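# Swap screen-flagged drives in dock for spare drives

## Task

Take out every drive that the screen flags and put one of the two spare drives from the bench mat in its place. Each new drive goes in connector end first (downward), turned the same way as the drives around it. All unflagged drives must finish exactly where they began. A drive rebuilds for some time after it is inserted, and at no moment may more than one bay be either missing its drive (even partly pulled) or rebuilding, or the task fails. Each removed drive is set straight onto the mat. At the end the dock must sit flat on the mat and no drive may still be rebuilding. Finish with the gripper open and the arm moved away, because anything held in place only by the robot does not count.

## Robot and tools

Robot: one Doosan M1013 six-joint arm with a Robotiq 2F-140 two-finger gripper. There is only this single arm, so each control row covers it alone. The base may be slightly tilted relative to the table.

Frame: results report positions in a scene frame whose origin is on the table surface directly beneath the arm base. +z is up; looking along +x, +y points left. end_effector_position (metres) is the spot between the finger pads when closed; end_effector_quat_wxyz is its orientation; velocities are in m/s and rad/s. The gripper's fingers extend along its own +z and close along its y. Closed fingertips stick out about 33 mm past that point, fully open about 9 mm. The printed hand position can be off, more so at long reach.

execute_actions takes "actions", a list holding one item or nothing, plus optional "pictures" (boolean; images come by default).
- An empty list only reports the current state.
- A motion item: {"rows": [...], "steps": n}, with 1 to 15 rows and n up to 15 (default 15). Each control step is 1/30 s. Rows are used one per step; if there are fewer rows than steps, the final row repeats.
- A wait item: {"steps": n}, n up to 300, with no rows; it returns once n steps have passed since the previous result, counting the time spent composing the reply.
A rejected call moves nothing.

Each row is 9 numbers in [-1, 1], in this order: arm/djoint_1 (waist), arm/djoint_2 (shoulder), arm/djoint_3 (elbow), arm/djoint_4 (forearm roll), arm/djoint_5 (wrist pitch), arm/djoint_6 (wrist roll), gripper/position, gripper/force_limit, gripper/speed.
The first six are offsets, not poses: each is a joint displacement measured from the joint angles printed in the most recent result that lists them (if none yet in this scene, or for a later call within the same reply, from where the arm is when the action begins). They are not cumulative from row to row. Scale: 1.0 equals 1.398 rad for waist and shoulder, 2.097 rad for the elbow, 2.622 rad for the three wrist joints. Stated joint ranges in rad: waist, shoulder, forearm roll, wrist pitch, wrist roll -6.283 to 6.283; elbow -2.792 to 2.792. A row asking for more than 0.010 rad beyond a range end is refused; real ends may differ by up to 0.010 rad, and a joint pushed past its real end is clipped there, reported as "joint sent to its limit" (that line may refer to an earlier, still-running action). All-zero offsets are not a pause: they pull the arm back to the reference angles.
The last three are absolute gripper settings. position: +1 fully open (140 mm), pads touch near -0.8, -1 closes until blocked. force_limit: about 14 N at -1, 60 N at 0, 107 N at +1 (for parts up to 40 mm wide). speed: roughly 30 mm/s at -1, 140 at 0, 250 at +1.

Motion limits: joint target speeds cap at 2.09 rad/s (waist, shoulder), 3.14 (elbow), 3.93 (wrist joints), with 0.3 s to accelerate, all joints finishing together. Each step the target may lead the measured angle by at most 0.456 rad (waist, shoulder), 0.683 (elbow), 0.854 (wrist joints), and targets implying more than 70 mm of gripper travel from its measured spot are scaled back. Big moves therefore take several calls.

The simulation keeps running while the operator thinks or writes; the arm keeps heading for the last row until it nearly stops moving or a step is HELD.

Result lines: Joint positions and Joint velocities list the six joints in column order (rad, rad/s). position_measured is gripper counts, 3 fully open to 230 pads touching, not linear in mm. object_status: 0 moving, 1 blocked while opening, 2 blocked while closing (a grasp), 3 reached the target or pads met (a thin item might still be held). To grasp, send position -1 and look for status 2. Stopped fingers stay put until the position number changes by 0.01 or more; to squeeze harder, raise force_limit and toggle position between -1 and -0.98. Closing moves the fingertips about 24 mm further out, so keep that clearance above surfaces. "joint command not followed" means the clearance check altered targets (mounts and posts count as arm). HELD marks steps where the row was partly or wholly not sent. MOTOR HOT warns of heating from holding loads; an OVER-TEMPERATURE FAULT brakes the arm until it cools.

Faults: contact torque reaching a joint's load limit (waist 302, shoulder 302, elbow 142, wrist joints 40 N m each, held weight included) or any outside force of 144 N stops the arm for 10 s, drops the rest of the call and lets it yield. Avoid hard pushes, slams, drops and slips, and never put or knock anything off the table. Loose objects may occasionally get a brief nudge.

zoom_image: {"camera": one of cam_high, cam_low, cam_wrist, "region": [x0, y0, x1, y1]} in pixels of that camera's latest image, origin top-left, at most 504 by 504. Images: cam_high 672x504, cam_low 672x504, cam_wrist 504x504 (fisheye).

read_manual: optional "section" (only "licences"); returns URDF licence text, no motion.

finished_scene: {"scene": current scene number}; ends and grades the scene irreversibly, and reports success. Call it only once the goal holds by itself, nothing is rebuilding and the gripper has released and moved clear. Replying without any tool call ends the run.

Each tool is called after "Emit:" as a command line: name --argument value for each argument, lists and objects as JSON in quotes; but a table of rows of numbers goes row by row, as --pt "numbers of a row", without its own name.

## Session

Emit:
execute_actions --actions '[]'

Scene clock: 0.00 s of 8600.00 s.
end_effector_position=(+0.1066, -0.3075, +0.1708) position_measured=3 object_status=3 end_effector_quat_wxyz=(+0.053, +0.828, +0.510, -0.227) end_effector_velocity=(-0.001, -0.000, +0.000) end_effector_angular_velocity=(-0.001, +0.001, -0.001)
Joint positions: [-0.89  -0.301  2.422 -0.553  1.056 -0.113]
Joint velocities: [-0.002 -0.    -0.    -0.001  0.     0.   ]

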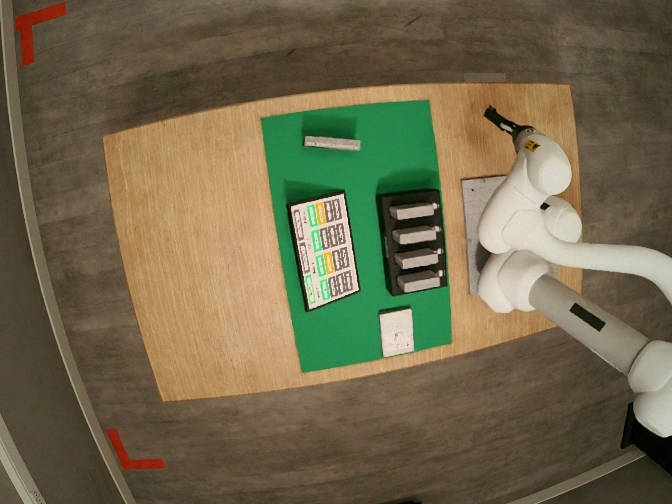

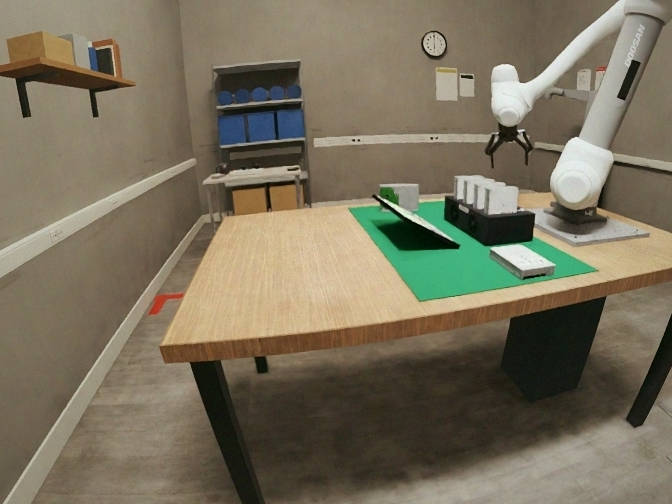

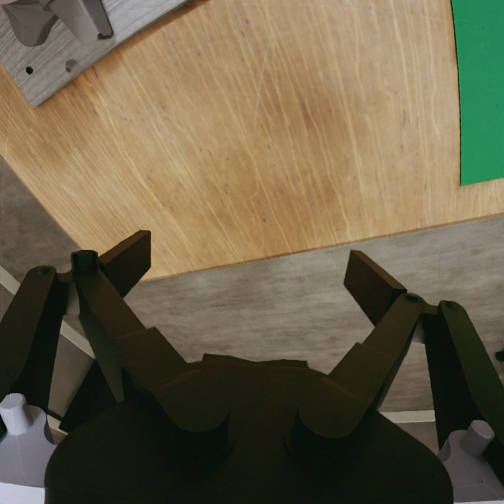

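Emit:
execute_actions --actions '[{"rows":[[0,0.118,-0.201,0.211,0.084,0.2086,1,0.5,0]]}]' --pictures false

Emit:
execute_actions --actions '[{"steps":10}]' --pictures false

Emit:
execute_actions --actions '[{"rows":[[0.931,0.178,-0.034,0,-0.067,0,1,0.5,0]]}]' --pictures false

Emit:
execute_actions --actions '[{"steps":60}]'

Scene clock: 8.33 s of 8600.00 s.
end_effector_position=(+0.3035, -0.3214, +0.2784) position_measured=3 object_status=3 end_effector_quat_wxyz=(+0.007, +0.987, +0.157, -0.011) end_effector_velocity=(+0.321, -0.011, +0.204) end_effector_angular_velocity=(+0.410, -0.594, -0.987)
Joint positions: [-0.89  -0.146  2.026 -0.034  1.263  0.4  ]
Joint velocities: [-0.001  0.229 -0.585  0.756  0.302  0.747]
Steps of this call (steps 1 to 235: nothing new was sent; steps 236 to 250: all 15 steps of this action). Readings (joint positions | what the end effector reports):
236: [-0.890 -0.301 2.421 -0.552 1.057 -0.112] | position_measured=3 object_status=3
237: [-0.890 -0.298 2.413 -0.540 1.062 -0.100] | position_measured=3 object_status=3
239: [-0.890 -0.278 2.362 -0.473 1.088 -0.034] | position_measured=3 object_status=3
243: [-0.890 -0.225 2.227 -0.297 1.158 0.140] | position_measured=3 object_status=3
250: the state above

Scene clock: 8.67 s of 8600.00 s.
end_effector_position=(+0.3177, -0.3216, +0.2874) position_measured=3 object_status=3 end_effector_quat_wxyz=(-0.001, +0.991, +0.136, +0.003) end_effector_velocity=(+0.001, +0.000, +0.000) end_effector_angular_velocity=(+0.000, -0.002, -0.001)
Joint positions: [-0.89  -0.136  2.001  0.     1.276  0.434]
Joint velocities: [ 0.001  0.    -0.001  0.002 -0.     0.001]
Steps of this call (steps 1 to 10: the robot went on to your last target). Readings (joint positions | what the end effector reports):
1: [-0.890 -0.140 2.010 -0.013 1.271 0.420] | position_measured=3 object_status=3
2: [-0.890 -0.137 2.003 -0.004 1.275 0.430] | position_measured=3 object_status=3
4: [-0.890 -0.136 2.001 -0.001 1.276 0.433] | position_measured=3 object_status=3
8: [-0.890 -0.136 2.001 0.000 1.276 0.434] | position_measured=3 object_status=3
10: the state above

Scene clock: 9.17 s of 8600.00 s.
end_effector_position=(+0.4739, -0.2207, +0.2388) position_measured=3 object_status=3 end_effector_quat_wxyz=(+0.000, +0.950, +0.313, +0.003) end_effector_velocity=(+0.276, +0.362, -0.079) end_effector_angular_velocity=(-0.002, +0.004, +0.861)
Joint positions: [-0.525  0.011  1.958  0.     1.171  0.434]
Joint velocities: [ 0.862  0.216 -0.061 -0.001 -0.149  0.001]
Steps of this call (steps 1 to 15: all 15 steps of this action). Readings (joint positions | what the end effector reports):
1: [-0.889 -0.136 2.000 0.000 1.276 0.434] | position_measured=3 object_status=3
2: [-0.883 -0.132 1.999 0.000 1.272 0.434] | position_measured=3 object_status=3
4: [-0.848 -0.113 1.994 0.000 1.256 0.434] | position_measured=3 object_status=3
8: [-0.729 -0.056 1.978 0.000 1.217 0.434] | position_measured=3 object_status=3
15: the state above

Scene clock: 11.17 s of 8600.00 s.
end_effector_position=(+0.4987, +0.2709, +0.1994) position_measured=3 object_status=3 end_effector_quat_wxyz=(+0.001, +0.706, +0.708, +0.002) end_effector_velocity=(+0.000, +0.000, +0.000) end_effector_angular_velocity=(-0.001, -0.001, +0.002)
Joint positions: [0.412 0.113 1.929 0.    1.101 0.434]
Joint velocities: [ 0.001  0.    -0.001 -0.001 -0.    -0.001]
Steps of this call (steps 1 to 60: the robot went on to your last target). Readings (joint positions | what the end effector reports):
1: [-0.496 0.018 1.956 0.000 1.166 0.434] | position_measured=3 object_status=3
2: [-0.467 0.025 1.955 0.000 1.162 0.434] | position_measured=3 object_status=3
4: [-0.409 0.036 1.951 0.000 1.154 0.434] | position_measured=3 object_status=3
8: [-0.293 0.055 1.946 0.000 1.140 0.434] | position_measured=3 object_status=3
60: the state above
The arm was judged still, so your last target was given up. Only a new action makes it travel on or press farther. Fingers that are still opening or closing keep moving.

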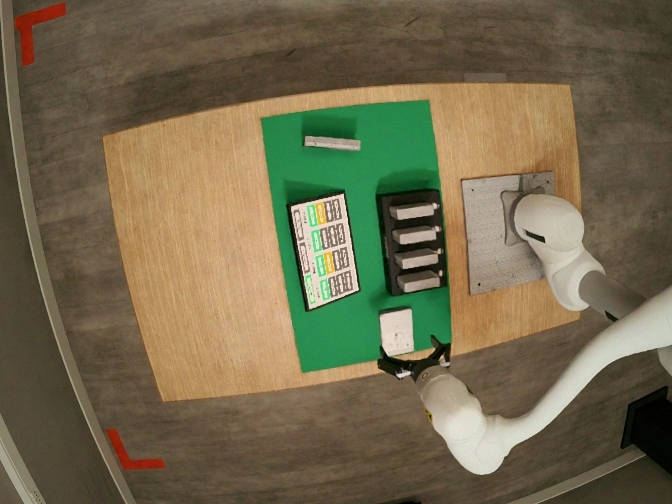

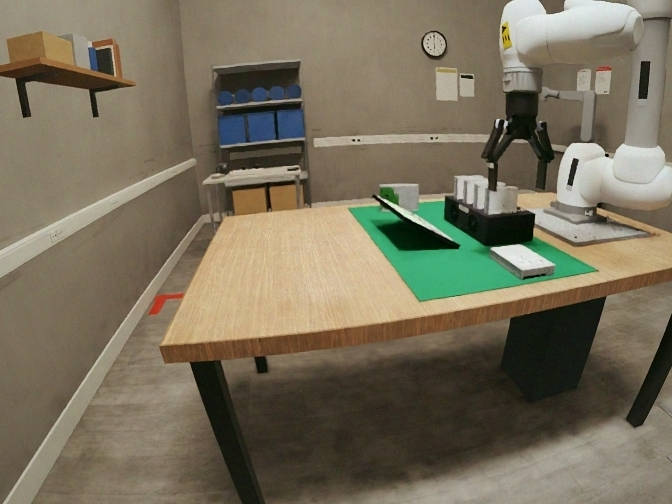

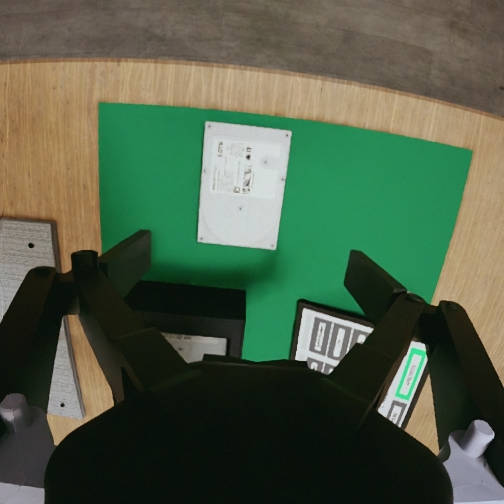

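Emit:
execute_actions --actions '[{"rows":[[0.049,0.0637,0.0334,0,-0.061,0.026,1,0.5,0]],"steps":11}]' --pictures false

Emit:
execute_actions --actions '[{"rows":[[0,0.0715,0.0308,0,-0.063,0,1,0.5,0]],"steps":13}]'

Scene clock: 20.37 s of 8600.00 s.
end_effector_position=(+0.4867, +0.3086, +0.1154) position_measured=3 object_status=3 end_effector_quat_wxyz=(+0.001, +0.706, +0.708, +0.002) end_effector_velocity=(-0.001, +0.002, -0.003) end_effector_angular_velocity=(+0.001, +0.000, +0.000)
Joint positions: [0.48  0.201 1.999 0.    0.941 0.502]
Joint velocities: [ 0.003  0.003  0.003  0.001 -0.006  0.002]
Steps of this call (steps 1 to 265: nothing new was sent; steps 266 to 276: all 11 steps of this action). Readings (joint positions | what the end effector reports):
266: [0.412 0.113 1.930 0.000 1.099 0.434] | position_measured=3 object_status=3
267: [0.417 0.119 1.934 0.000 1.088 0.439] | position_measured=3 object_status=3
269: [0.443 0.153 1.961 0.000 1.027 0.465] | position_measured=3 object_status=3
273: [0.479 0.201 1.999 0.000 0.944 0.501] | position_measured=3 object_status=3
276: the state above

Scene clock: 20.80 s of 8600.00 s.
end_effector_position=(+0.4873, +0.3090, +0.0306) position_measured=3 object_status=3 end_effector_quat_wxyz=(+0.001, +0.706, +0.708, +0.003) end_effector_velocity=(-0.001, -0.001, -0.002) end_effector_angular_velocity=(-0.001, +0.002, +0.001)
Joint positions: [0.48  0.301 2.064 0.    0.776 0.502]
Joint velocities: [-0.     0.002  0.001 -0.    -0.001 -0.001]
Steps of this call (steps 1 to 13: all 13 steps of this action). Readings (joint positions | what the end effector reports):
1: [0.480 0.202 2.000 0.000 0.940 0.502] | position_measured=3 object_status=3
2: [0.480 0.208 2.003 0.000 0.929 0.502] | position_measured=3 object_status=3
4: [0.480 0.243 2.026 0.000 0.871 0.502] | position_measured=3 object_status=3
8: [0.480 0.300 2.063 0.000 0.779 0.502] | position_measured=3 object_status=3
13: the state above

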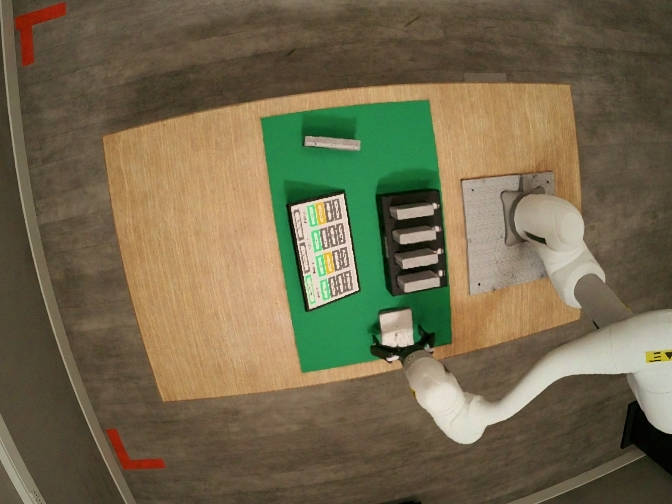

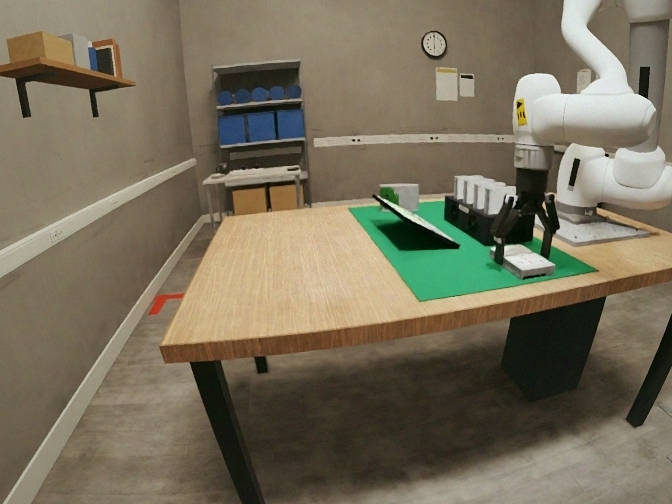

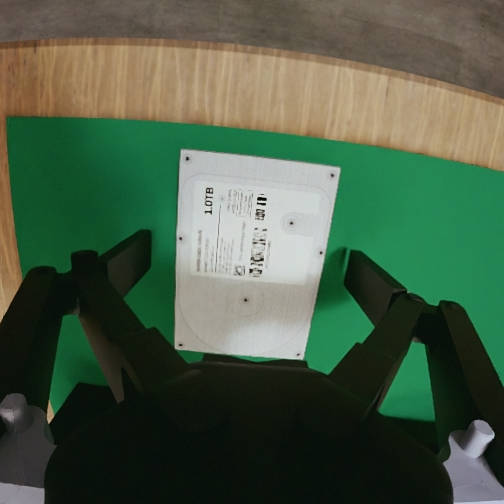

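Emit:
execute_actions --actions '[{"rows":[[0,0,0,0,0,0,-1,0.5,0]]}]' --pictures false

Emit:
execute_actions --actions '[{"rows":[[0,0,0,0,0,0,-1,0.5,0],[0,-0.01,-0.003,0,0.008,0,-1,0.5,0],[0,-0.01,-0.003,0,0.008,0,-1,0.5,0],[0,-0.01,-0.003,0,0.008,0,-1,0.5,0],[0,-0.01,-0.003,0,0.008,0,-1,0.5,0],[0,-0.01,-0.003,0,0.008,-0.7906,-1,0.5,0]]}]' --pictures false

Emit:
execute_actions --actions '[{"steps":25}]' --pictures false

Emit:
execute_actions --actions '[{"rows":[[0,-0.007,0.0198,0,-0.012,0,-1,0.5,0]],"steps":10}]' --pictures false

Emit:
execute_actions --actions '[{"rows":[[0,0,0,0,0,0,1,0.5,0]],"steps":12}]' --pictures false

Emit:
execute_actions --actions '[{"rows":[[0,-0.074,-0.0315,0,0.0645,0,1,0.5,0]],"steps":12}]'

Emit:
execute_actions --actions '[{"rows":[[0,0.324,-0.204,0,0.289,0,1,1,0]]}]' --pictures false

Emit:
execute_actions --actions '[{"steps":6}]'

Scene clock: 33.80 s of 8600.00 s.
end_effector_position=(+0.4873, +0.3089, +0.0307) position_measured=79 object_status=0 end_effector_quat_wxyz=(+0.001, +0.706, +0.708, +0.003) end_effector_velocity=(-0.001, +0.001, -0.000) end_effector_angular_velocity=(+0.001, +0.000, -0.000)
Joint positions: [0.48  0.301 2.064 0.    0.776 0.502]
Joint velocities: [ 0.002  0.     0.     0.001 -0.     0.001]
Steps of this call (steps 1 to 15: the robot went on to your last target; steps 16 to 375: nothing new was sent; steps 376 to 390: all 15 steps of this action). Readings (joint positions | what the end effector reports):
376: [0.480 0.301 2.064 0.000 0.776 0.502] | position_measured=3 object_status=0
377: [0.480 0.301 2.064 0.000 0.776 0.502] | position_measured=9 object_status=0
379: [0.480 0.301 2.064 0.000 0.776 0.502] | position_measured=24 object_status=0
383: [0.480 0.301 2.064 0.000 0.776 0.502] | position_measured=54 object_status=0
390: the state above

Scene clock: 34.30 s of 8600.00 s.
end_effector_position=(+0.4867, +0.3086, +0.0412) position_measured=79 object_status=2 end_effector_quat_wxyz=(+0.002, +0.454, +0.891, +0.002) end_effector_velocity=(+0.000, +0.001, +0.001) end_effector_angular_velocity=(-0.017, -0.010, +3.747)
Joint positions: [ 0.48   0.287  2.057  0.     0.797 -0.123]
Joint velocities: [ 0.001 -0.001 -0.001  0.     0.001 -3.746]
Steps of this call (steps 1 to 15: all 15 steps of this action). Readings (joint positions | what the end effector reports):
1: [0.480 0.301 2.064 0.000 0.776 0.502] | position_measured=79 object_status=0
2: [0.480 0.300 2.063 0.000 0.777 0.502] | position_measured=79 object_status=2
4: [0.480 0.291 2.059 0.000 0.791 0.502] | position_measured=79 object_status=2
8: [0.480 0.287 2.058 0.000 0.797 0.462] | position_measured=79 object_status=2
15: the state above

Scene clock: 35.13 s of 8600.00 s.
end_effector_position=(+0.4867, +0.3086, +0.0412) position_measured=79 object_status=2 end_effector_quat_wxyz=(+0.003, -0.250, +0.968, +0.001) end_effector_velocity=(-0.001, +0.001, -0.000) end_effector_angular_velocity=(+0.001, +0.001, -0.001)
Joint positions: [ 0.48   0.287  2.057  0.     0.797 -1.571]
Joint velocities: [ 0.001  0.     0.001  0.002 -0.    -0.   ]
Steps of this call (steps 1 to 25: the robot went on to your last target). Readings (joint positions | what the end effector reports):
1: [0.480 0.287 2.057 0.000 0.797 -0.250] | position_measured=79 object_status=2
2: [0.480 0.287 2.057 0.000 0.797 -0.375] | position_measured=79 object_status=2
4: [0.480 0.287 2.057 0.000 0.797 -0.624] | position_measured=79 object_status=2
8: [0.480 0.287 2.057 0.000 0.797 -1.111] | position_measured=79 object_status=2
25: the state above

Scene clock: 35.47 s of 8600.00 s.
end_effector_position=(+0.4709, +0.2999, +0.0306) position_measured=79 object_status=2 end_effector_quat_wxyz=(+0.003, -0.250, +0.968, +0.001) end_effector_velocity=(-0.002, -0.001, -0.001) end_effector_angular_velocity=(-0.001, +0.002, -0.000)
Joint positions: [ 0.48   0.277  2.098  0.     0.766 -1.571]
Joint velocities: [-0.     0.     0.003  0.    -0.001 -0.   ]
Steps of this call (steps 1 to 10: all 10 steps of this action). Readings (joint positions | what the end effector reports):
1: [0.480 0.287 2.058 0.000 0.797 -1.571] | position_measured=79 object_status=2
2: [0.480 0.284 2.067 0.000 0.789 -1.571] | position_measured=79 object_status=2
4: [0.480 0.278 2.093 0.000 0.770 -1.571] | position_measured=79 object_status=2
8: [0.480 0.277 2.098 0.000 0.766 -1.571] | position_measured=79 object_status=2
10: the state above

Scene clock: 35.87 s of 8600.00 s.
end_effector_position=(+0.4709, +0.2999, +0.0306) position_measured=3 object_status=0 end_effector_quat_wxyz=(+0.003, -0.250, +0.968, +0.001) end_effector_velocity=(-0.001, -0.000, -0.000) end_effector_angular_velocity=(+0.000, +0.001, +0.001)
Joint positions: [ 0.48   0.277  2.098  0.     0.766 -1.571]
Joint velocities: [ 0.    -0.     0.001  0.001 -0.    -0.001]
Steps of this call (steps 1 to 12: all 12 steps of this action). Readings (joint positions | what the end effector reports):
1: [0.480 0.277 2.098 0.000 0.766 -1.571] | position_measured=79 object_status=0
2: [0.480 0.277 2.099 0.000 0.766 -1.571] | position_measured=79 object_status=0
4: [0.480 0.277 2.099 0.000 0.766 -1.571] | position_measured=58 object_status=0
8: [0.480 0.277 2.099 0.000 0.766 -1.571] | position_measured=28 object_status=0
12: the state above

Scene clock: 36.27 s of 8600.00 s.
end_effector_position=(+0.4705, +0.2997, +0.1158) position_measured=3 object_status=3 end_effector_quat_wxyz=(+0.003, -0.250, +0.968, +0.001) end_effector_velocity=(+0.002, +0.002, +0.004) end_effector_angular_velocity=(+0.002, -0.005, +0.001)
Joint positions: [ 0.48   0.174  2.033  0.     0.935 -1.571]
Joint velocities: [ 0.001 -0.003 -0.005 -0.     0.002 -0.001]
Steps of this call (steps 1 to 12: all 12 steps of this action). Readings (joint positions | what the end effector reports):
1: [0.480 0.276 2.098 0.000 0.767 -1.571] | position_measured=3 object_status=0
2: [0.480 0.270 2.094 0.000 0.778 -1.571] | position_measured=3 object_status=0
4: [0.480 0.235 2.072 0.000 0.836 -1.571] | position_measured=3 object_status=0
8: [0.480 0.175 2.033 0.000 0.931 -1.571] | position_measured=3 object_status=3
12: the state above

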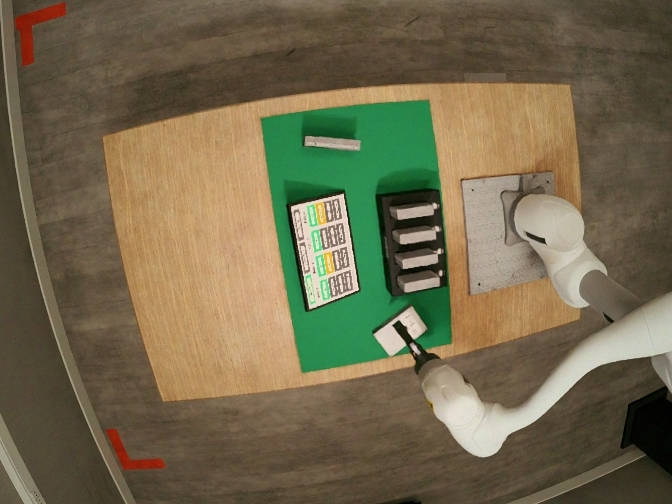

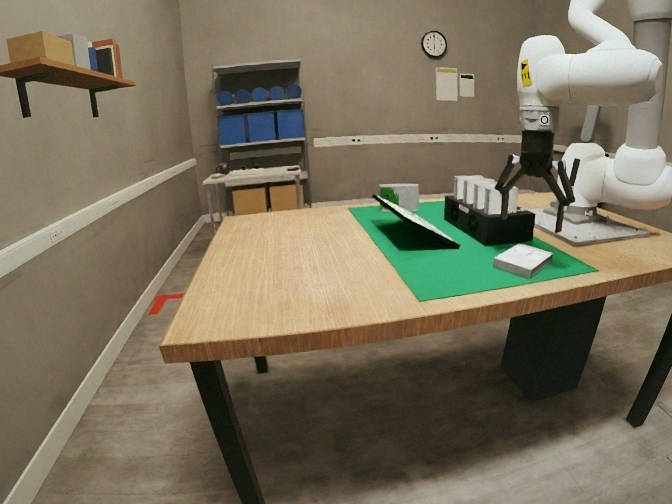

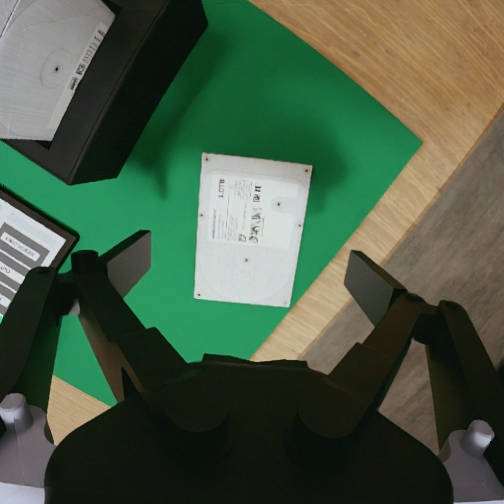

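Scene clock: 36.77 s of 8600.00 s.
end_effector_position=(+0.4820, +0.3060, +0.0925) position_measured=3 object_status=3 end_effector_quat_wxyz=(-0.363, -0.232, +0.898, -0.094) end_effector_velocity=(+0.015, +0.008, +0.003) end_effector_angular_velocity=(-0.196, +0.356, -0.000)
Joint positions: [ 0.48   0.622  1.61   0.     1.683 -1.571]
Joint velocities: [-0.     0.235 -0.22   0.     0.392 -0.   ]
Steps of this call (steps 1 to 15: all 15 steps of this action). Readings (joint positions | what the end effector reports):
1: [0.480 0.174 2.032 0.000 0.936 -1.571] | position_measured=3 object_status=3
2: [0.480 0.180 2.026 0.000 0.947 -1.571] | position_measured=3 object_status=3
4: [0.480 0.216 1.992 0.000 1.006 -1.571] | position_measured=3 object_status=3
8: [0.480 0.380 1.838 0.000 1.280 -1.571] | position_measured=3 object_status=3
15: the state above

Scene clock: 36.97 s of 8600.00 s.
end_effector_position=(+0.4823, +0.3062, +0.0929) position_measured=3 object_status=3 end_effector_quat_wxyz=(-0.367, -0.231, +0.896, -0.095) end_effector_velocity=(-0.000, +0.000, -0.001) end_effector_angular_velocity=(-0.003, +0.002, +0.003)
Joint positions: [ 0.48   0.627  1.605  0.     1.692 -1.571]
Joint velocities: [ 0.001  0.003 -0.    -0.002  0.001 -0.   ]
Steps of this call (steps 1 to 6: the robot went on to your last target). Readings (joint positions | what the end effector reports):
1: [0.480 0.626 1.606 0.000 1.690 -1.571] | position_measured=3 object_status=3
2: [0.480 0.626 1.605 0.000 1.692 -1.571] | position_measured=3 object_status=3
4: [0.480 0.626 1.605 0.000 1.692 -1.571] | position_measured=3 object_status=3
6: the state above

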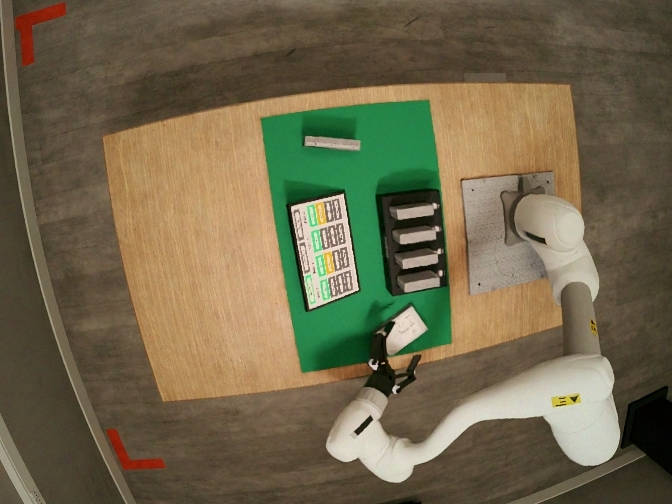

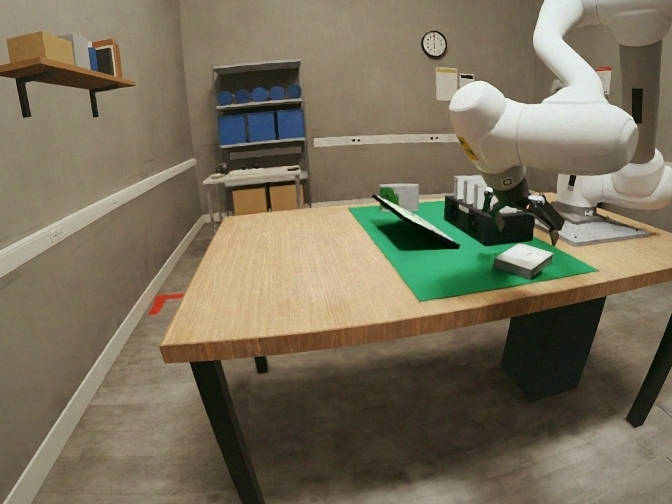

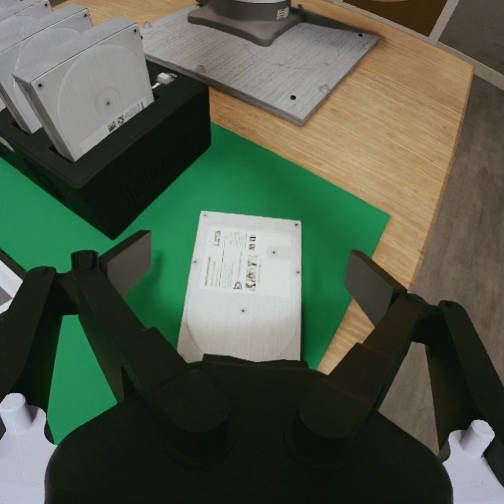

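Emit:
execute_actions --actions '[{"rows":[[0,0.0495,0.011,0,-0.0343,0,1,1,0]],"steps":11}]' --pictures false

Emit:
execute_actions --actions '[{"rows":[[0,0,0,0,0,0,-1,1,0]]}]' --pictures false

Emit:
execute_actions --actions '[{"steps":4}]' --pictures false

Emit:
execute_actions --actions '[{"rows":[[0,-0.0915,-0.019,0,0.0645,0,-1,1,0]],"steps":14}]' --pictures false

Emit:
execute_actions --actions '[{"rows":[[0,-0.313,0.151,0,-0.2536,0,-1,1,0]]}]' --pictures false

Emit:
execute_actions --actions '[{"steps":4}]' --pictures false

Emit:
execute_actions --actions '[{"rows":[[0,-0.117,0.242,0,-0.4306,0,-1,1,0]]}]' --pictures false

Emit:
execute_actions --actions '[{"steps":8}]' --pictures false

Emit:
execute_actions --actions '[{"rows":[[0,0.08,0.0239,0,-0.0626,0,-1,1,0]]}]'

Emit:
zoom_image --camera "cam_low" --region '[440,170,600,300]'

Scene clock: 48.13 s of 8600.00 s.
end_effector_position=(+0.4824, +0.3063, +0.0280) position_measured=3 object_status=3 end_effector_quat_wxyz=(-0.368, -0.231, +0.896, -0.095) end_effector_velocity=(+0.000, +0.001, -0.000) end_effector_angular_velocity=(+0.001, -0.001, -0.000)
Joint positions: [ 0.48   0.696  1.628  0.     1.602 -1.571]
Joint velocities: [ 0.     0.    -0.     0.001 -0.002  0.   ]
Steps of this call (steps 1 to 15: the robot went on to your last target; steps 16 to 324: nothing new was sent; steps 325 to 335: all 11 steps of this action). Readings (joint positions | what the end effector reports):
325: [0.480 0.628 1.605 0.000 1.692 -1.571] | position_measured=3 object_status=3
326: [0.480 0.633 1.606 0.000 1.683 -1.571] | position_measured=3 object_status=3
328: [0.480 0.667 1.618 0.000 1.640 -1.571] | position_measured=3 object_status=3
332: [0.480 0.696 1.628 0.000 1.603 -1.571] | position_measured=3 object_status=3
335: the state above

Scene clock: 48.63 s of 8600.00 s.
end_effector_position=(+0.4825, +0.3063, +0.0281) position_measured=80 object_status=0 end_effector_quat_wxyz=(-0.367, -0.231, +0.896, -0.095) end_effector_velocity=(+0.000, +0.001, +0.000) end_effector_angular_velocity=(+0.001, -0.001, -0.000)
Joint positions: [ 0.48   0.695  1.628  0.     1.602 -1.571]
Joint velocities: [ 0.    -0.    -0.001  0.001  0.    -0.   ]
Steps of this call (steps 1 to 15: all 15 steps of this action). Readings (joint positions | what the end effector reports):
1: [0.480 0.696 1.628 0.000 1.602 -1.571] | position_measured=3 object_status=0
2: [0.480 0.696 1.628 0.000 1.602 -1.571] | position_measured=9 object_status=0
4: [0.480 0.696 1.628 0.000 1.602 -1.571] | position_measured=24 object_status=0
8: [0.480 0.696 1.628 0.000 1.602 -1.571] | position_measured=54 object_status=0
15: the state above

Scene clock: 48.77 s of 8600.00 s.
end_effector_position=(+0.4825, +0.3063, +0.0281) position_measured=80 object_status=2 end_effector_quat_wxyz=(-0.367, -0.231, +0.896, -0.095) end_effector_velocity=(+0.001, -0.000, -0.000) end_effector_angular_velocity=(+0.000, +0.000, -0.003)
Joint positions: [ 0.48   0.695  1.628  0.     1.602 -1.571]
Joint velocities: [-0.002  0.001 -0.001  0.001  0.     0.001]
Steps of this call (steps 1 to 4: the robot went on to your last target). Readings (joint positions | what the end effector reports):
1: [0.480 0.695 1.628 0.000 1.602 -1.571] | position_measured=80 object_status=0
2: [0.480 0.695 1.628 0.000 1.602 -1.571] | position_measured=80 object_status=2
4: the state above

Scene clock: 49.23 s of 8600.00 s.
end_effector_position=(+0.4764, +0.3030, +0.1484) position_measured=81 object_status=2 end_effector_quat_wxyz=(-0.368, -0.231, +0.896, -0.095) end_effector_velocity=(-0.000, -0.000, +0.003) end_effector_angular_velocity=(-0.000, -0.001, +0.000)
Joint positions: [ 0.48   0.568  1.588  0.     1.771 -1.571]
Joint velocities: [ 0.    -0.004 -0.    -0.     0.003  0.   ]
Steps of this call (steps 1 to 14: all 14 steps of this action). Readings (joint positions | what the end effector reports):
1: [0.480 0.695 1.628 0.000 1.603 -1.571] | position_measured=80 object_status=2
2: [0.480 0.690 1.627 0.000 1.611 -1.571] | position_measured=80 object_status=2
4: [0.480 0.655 1.616 0.000 1.657 -1.571] | position_measured=81 object_status=2
8: [0.480 0.581 1.592 0.000 1.752 -1.571] | position_measured=81 object_status=2
14: the state above

Scene clock: 49.73 s of 8600.00 s.
end_effector_position=(+0.4900, +0.3105, +0.2009) position_measured=81 object_status=2 end_effector_quat_wxyz=(-0.000, -0.250, +0.968, -0.000) end_effector_velocity=(+0.008, +0.004, +0.038) end_effector_angular_velocity=(+0.149, -0.270, +0.000)
Joint positions: [ 0.48   0.133  1.903  0.     1.112 -1.571]
Joint velocities: [-0.    -0.172  0.123 -0.    -0.26   0.   ]
Steps of this call (steps 1 to 15: all 15 steps of this action). Readings (joint positions | what the end effector reports):
1: [0.480 0.567 1.589 0.000 1.770 -1.571] | position_measured=81 object_status=2
2: [0.480 0.561 1.594 0.000 1.760 -1.571] | position_measured=81 object_status=2
4: [0.480 0.525 1.621 0.000 1.705 -1.571] | position_measured=81 object_status=2
8: [0.480 0.361 1.741 0.000 1.456 -1.571] | position_measured=81 object_status=2
15: the state above

Scene clock: 49.87 s of 8600.00 s.
end_effector_position=(+0.4903, +0.3107, +0.2013) position_measured=81 object_status=2 end_effector_quat_wxyz=(+0.002, -0.250, +0.968, +0.000) end_effector_velocity=(+0.001, +0.000, +0.001) end_effector_angular_velocity=(+0.002, -0.005, +0.001)
Joint positions: [ 0.48   0.131  1.905  0.     1.107 -1.571]
Joint velocities: [-0.    -0.002 -0.    -0.    -0.003 -0.001]
Steps of this call (steps 1 to 4: the robot went on to your last target). Readings (joint positions | what the end effector reports):
1: [0.480 0.131 1.904 0.000 1.108 -1.571] | position_measured=81 object_status=2
2: [0.480 0.131 1.905 0.000 1.107 -1.571] | position_measured=81 object_status=2
4: the state above

Scene clock: 50.37 s of 8600.00 s.
end_effector_position=(+0.5058, +0.3193, +0.1423) position_measured=81 object_status=2 end_effector_quat_wxyz=(+0.342, -0.234, +0.906, +0.088) end_effector_velocity=(+0.032, +0.017, +0.103) end_effector_angular_velocity=(+0.536, -0.971, -0.001)
Joint positions: [ 0.48  -0.024  2.383  0.     0.065 -1.571]
Joint velocities: [-0.001 -0.166  0.516 -0.001 -1.458  0.   ]
Steps of this call (steps 1 to 15: all 15 steps of this action). Readings (joint positions | what the end effector reports):
1: [0.480 0.130 1.906 0.000 1.105 -1.571] | position_measured=81 object_status=2
2: [0.480 0.128 1.912 0.000 1.093 -1.571] | position_measured=81 object_status=2
4: [0.480 0.115 1.952 0.000 1.026 -1.571] | position_measured=81 object_status=2
8: [0.480 0.059 2.128 0.000 0.719 -1.571] | position_measured=81 object_status=2
15: the state above

Scene clock: 50.63 s of 8600.00 s.
end_effector_position=(+0.5082, +0.3206, +0.1497) position_measured=81 object_status=2 end_effector_quat_wxyz=(+0.372, -0.231, +0.894, +0.096) end_effector_velocity=(+0.001, +0.000, +0.001) end_effector_angular_velocity=(+0.002, -0.002, -0.000)
Joint positions: [ 0.48  -0.033  2.412  0.    -0.022 -1.571]
Joint velocities: [ 0.    -0.001 -0.001 -0.001 -0.001  0.001]
Steps of this call (steps 1 to 8: the robot went on to your last target). Readings (joint positions | what the end effector reports):
1: [0.480 -0.028 2.398 0.000 0.022 -1.571] | position_measured=81 object_status=2
2: [0.480 -0.031 2.407 0.000 -0.005 -1.571] | position_measured=81 object_status=2
4: [0.480 -0.033 2.412 0.000 -0.021 -1.571] | position_measured=81 object_status=2
8: the state above

Scene clock: 51.13 s of 8600.00 s.
end_effector_position=(+0.5081, +0.3205, +0.0918) position_measured=81 object_status=2 end_effector_quat_wxyz=(+0.373, -0.231, +0.893, +0.096) end_effector_velocity=(-0.001, -0.000, -0.001) end_effector_angular_velocity=(-0.002, +0.002, +0.001)
Joint positions: [ 0.48   0.079  2.462  0.    -0.186 -1.571]
Joint velocities: [ 0.     0.001  0.001  0.001 -0.    -0.001]
Steps of this call (steps 1 to 15: all 15 steps of this action). Readings (joint positions | what the end effector reports):
1: [0.480 -0.032 2.413 0.000 -0.023 -1.571] | position_measured=81 object_status=2
2: [0.480 -0.026 2.415 0.000 -0.033 -1.571] | position_measured=81 object_status=2
4: [0.480 0.009 2.431 0.000 -0.085 -1.571] | position_measured=81 object_status=2
8: [0.480 0.078 2.462 0.000 -0.183 -1.571] | position_measured=81 object_status=2
15: the state above

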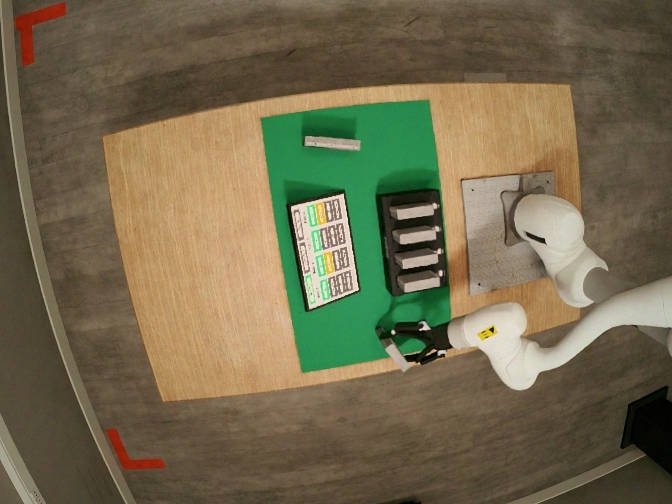

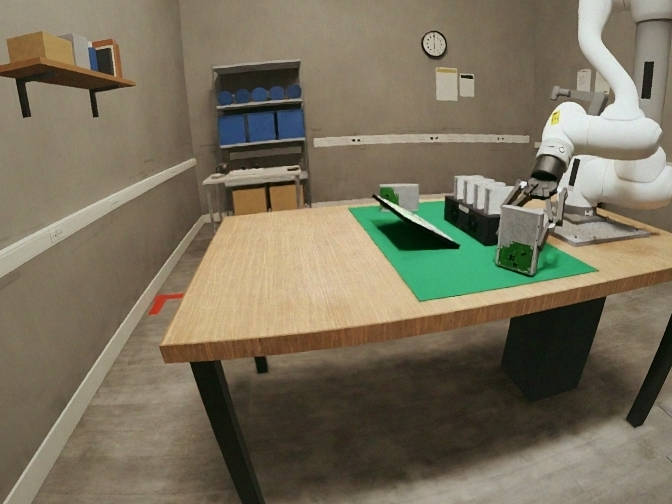

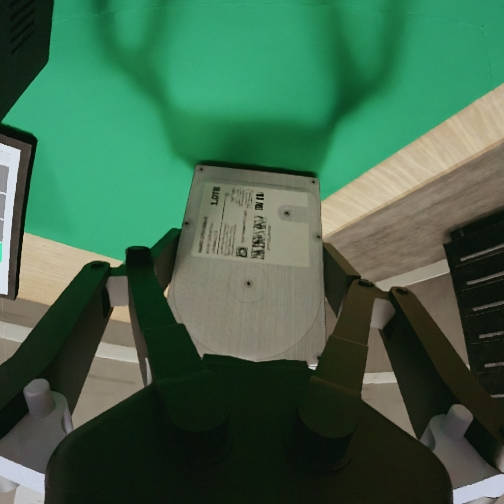

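Region (440, 170, 600, 300) of cam_low's 672x504 image, scaled by 3.150, with more detail than that image has; it fills the top 410 rows of this view, and the rest is white.

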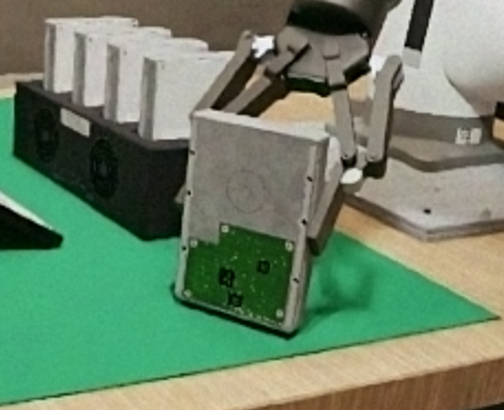

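Emit:
execute_actions --actions '[{"rows":[[0,0.0057,0.0019,0,-0.0046,0,-1,1,0]],"steps":15}]'

Emit:
execute_actions --actions '[{"rows":[[0,0,0,0,0,0,1,0,0]],"steps":15}]'

Scene clock: 71.40 s of 8600.00 s.
end_effector_position=(+0.5076, +0.3202, +0.0877) position_measured=81 object_status=2 end_effector_quat_wxyz=(+0.374, -0.231, +0.893, +0.096) end_effector_velocity=(-0.001, -0.000, -0.001) end_effector_angular_velocity=(-0.001, +0.002, +0.000)
Joint positions: [ 0.48   0.087  2.466  0.    -0.198 -1.571]
Joint velocities: [ 0.001 -0.     0.001  0.     0.001  0.   ]
Steps of this call (steps 1 to 15: the robot went on to your last target; steps 16 to 593: nothing new was sent; steps 594 to 608: all 15 steps of this action). Readings (joint positions | what the end effector reports):
594: [0.480 0.080 2.463 0.000 -0.187 -1.571] | position_measured=81 object_status=2
595: [0.480 0.083 2.464 0.000 -0.192 -1.571] | position_measured=81 object_status=2
597: [0.480 0.086 2.466 0.000 -0.197 -1.571] | position_measured=81 object_status=2
601: [0.480 0.087 2.466 0.000 -0.198 -1.571] | position_measured=81 object_status=2
608: the state above

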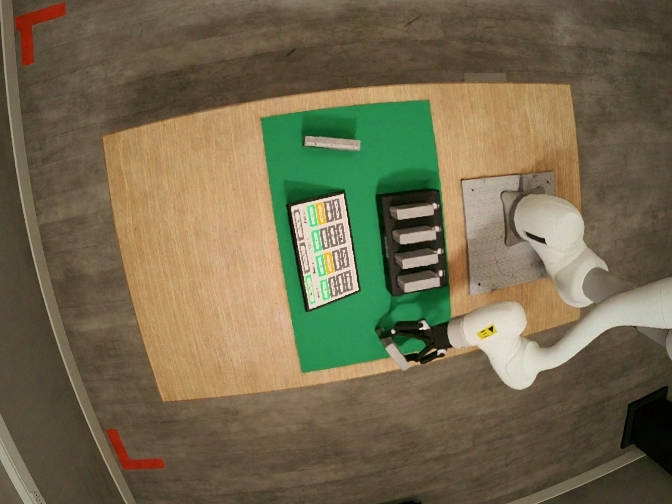

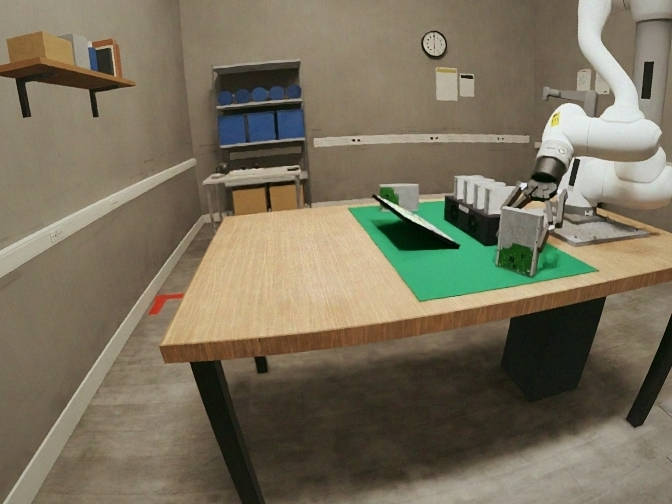

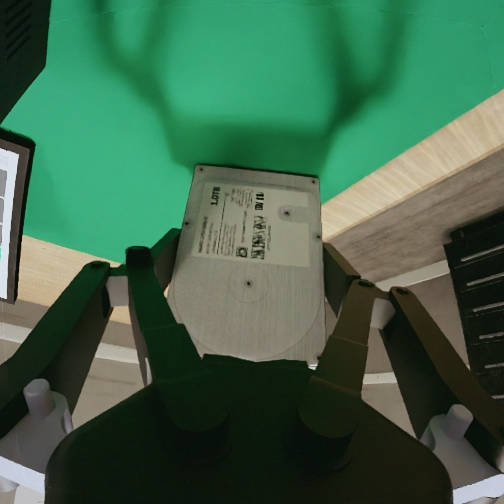

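Scene clock: 71.90 s of 8600.00 s.
end_effector_position=(+0.5076, +0.3202, +0.0877) position_measured=3 object_status=0 end_effector_quat_wxyz=(+0.374, -0.231, +0.893, +0.096) end_effector_velocity=(-0.000, -0.000, -0.000) end_effector_angular_velocity=(-0.000, +0.001, -0.001)
Joint positions: [ 0.48   0.087  2.466  0.    -0.198 -1.571]
Joint velocities: [ 0.    -0.    -0.     0.001  0.001 -0.   ]
Steps of this call (steps 1 to 15: all 15 steps of this action). Readings (joint positions | what the end effector reports):
1: [0.480 0.087 2.466 0.000 -0.198 -1.571] | position_measured=81 object_status=0
2: [0.480 0.087 2.466 0.000 -0.198 -1.571] | position_measured=81 object_status=0
4: [0.480 0.087 2.466 0.000 -0.199 -1.571] | position_measured=60 object_status=0
8: [0.480 0.087 2.466 0.000 -0.199 -1.571] | position_measured=29 object_status=0
15: the state above

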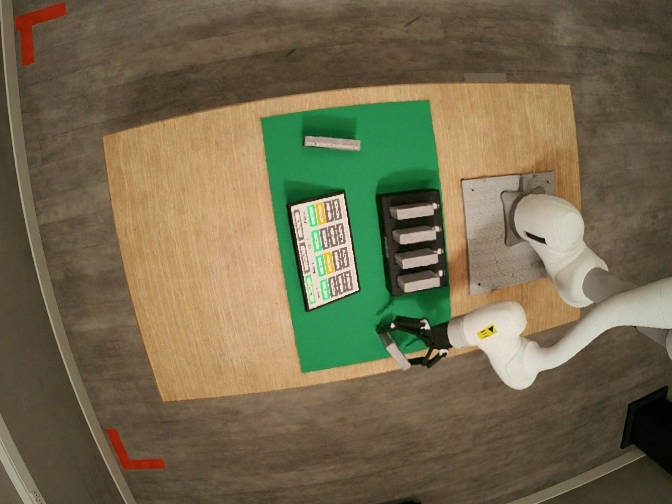

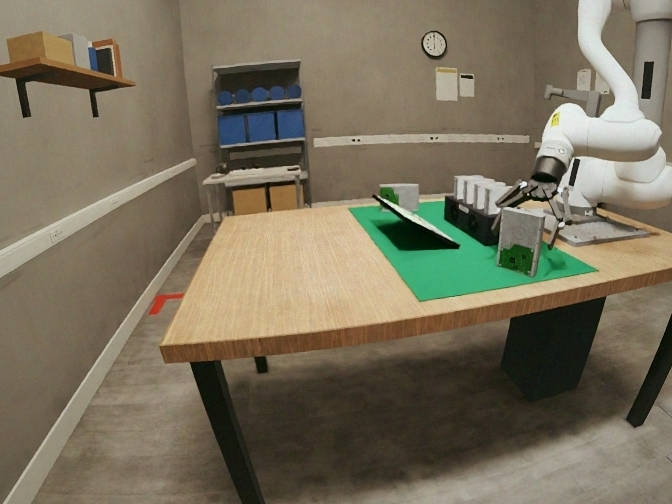

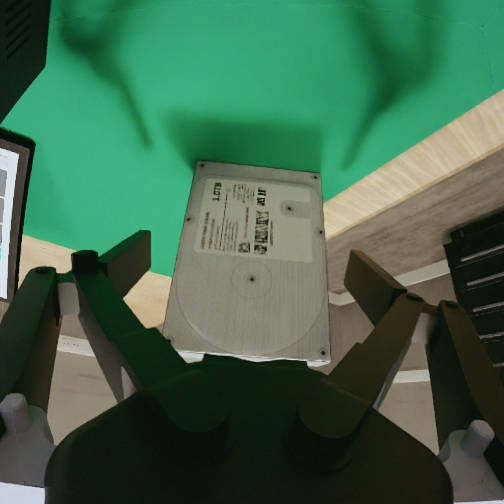

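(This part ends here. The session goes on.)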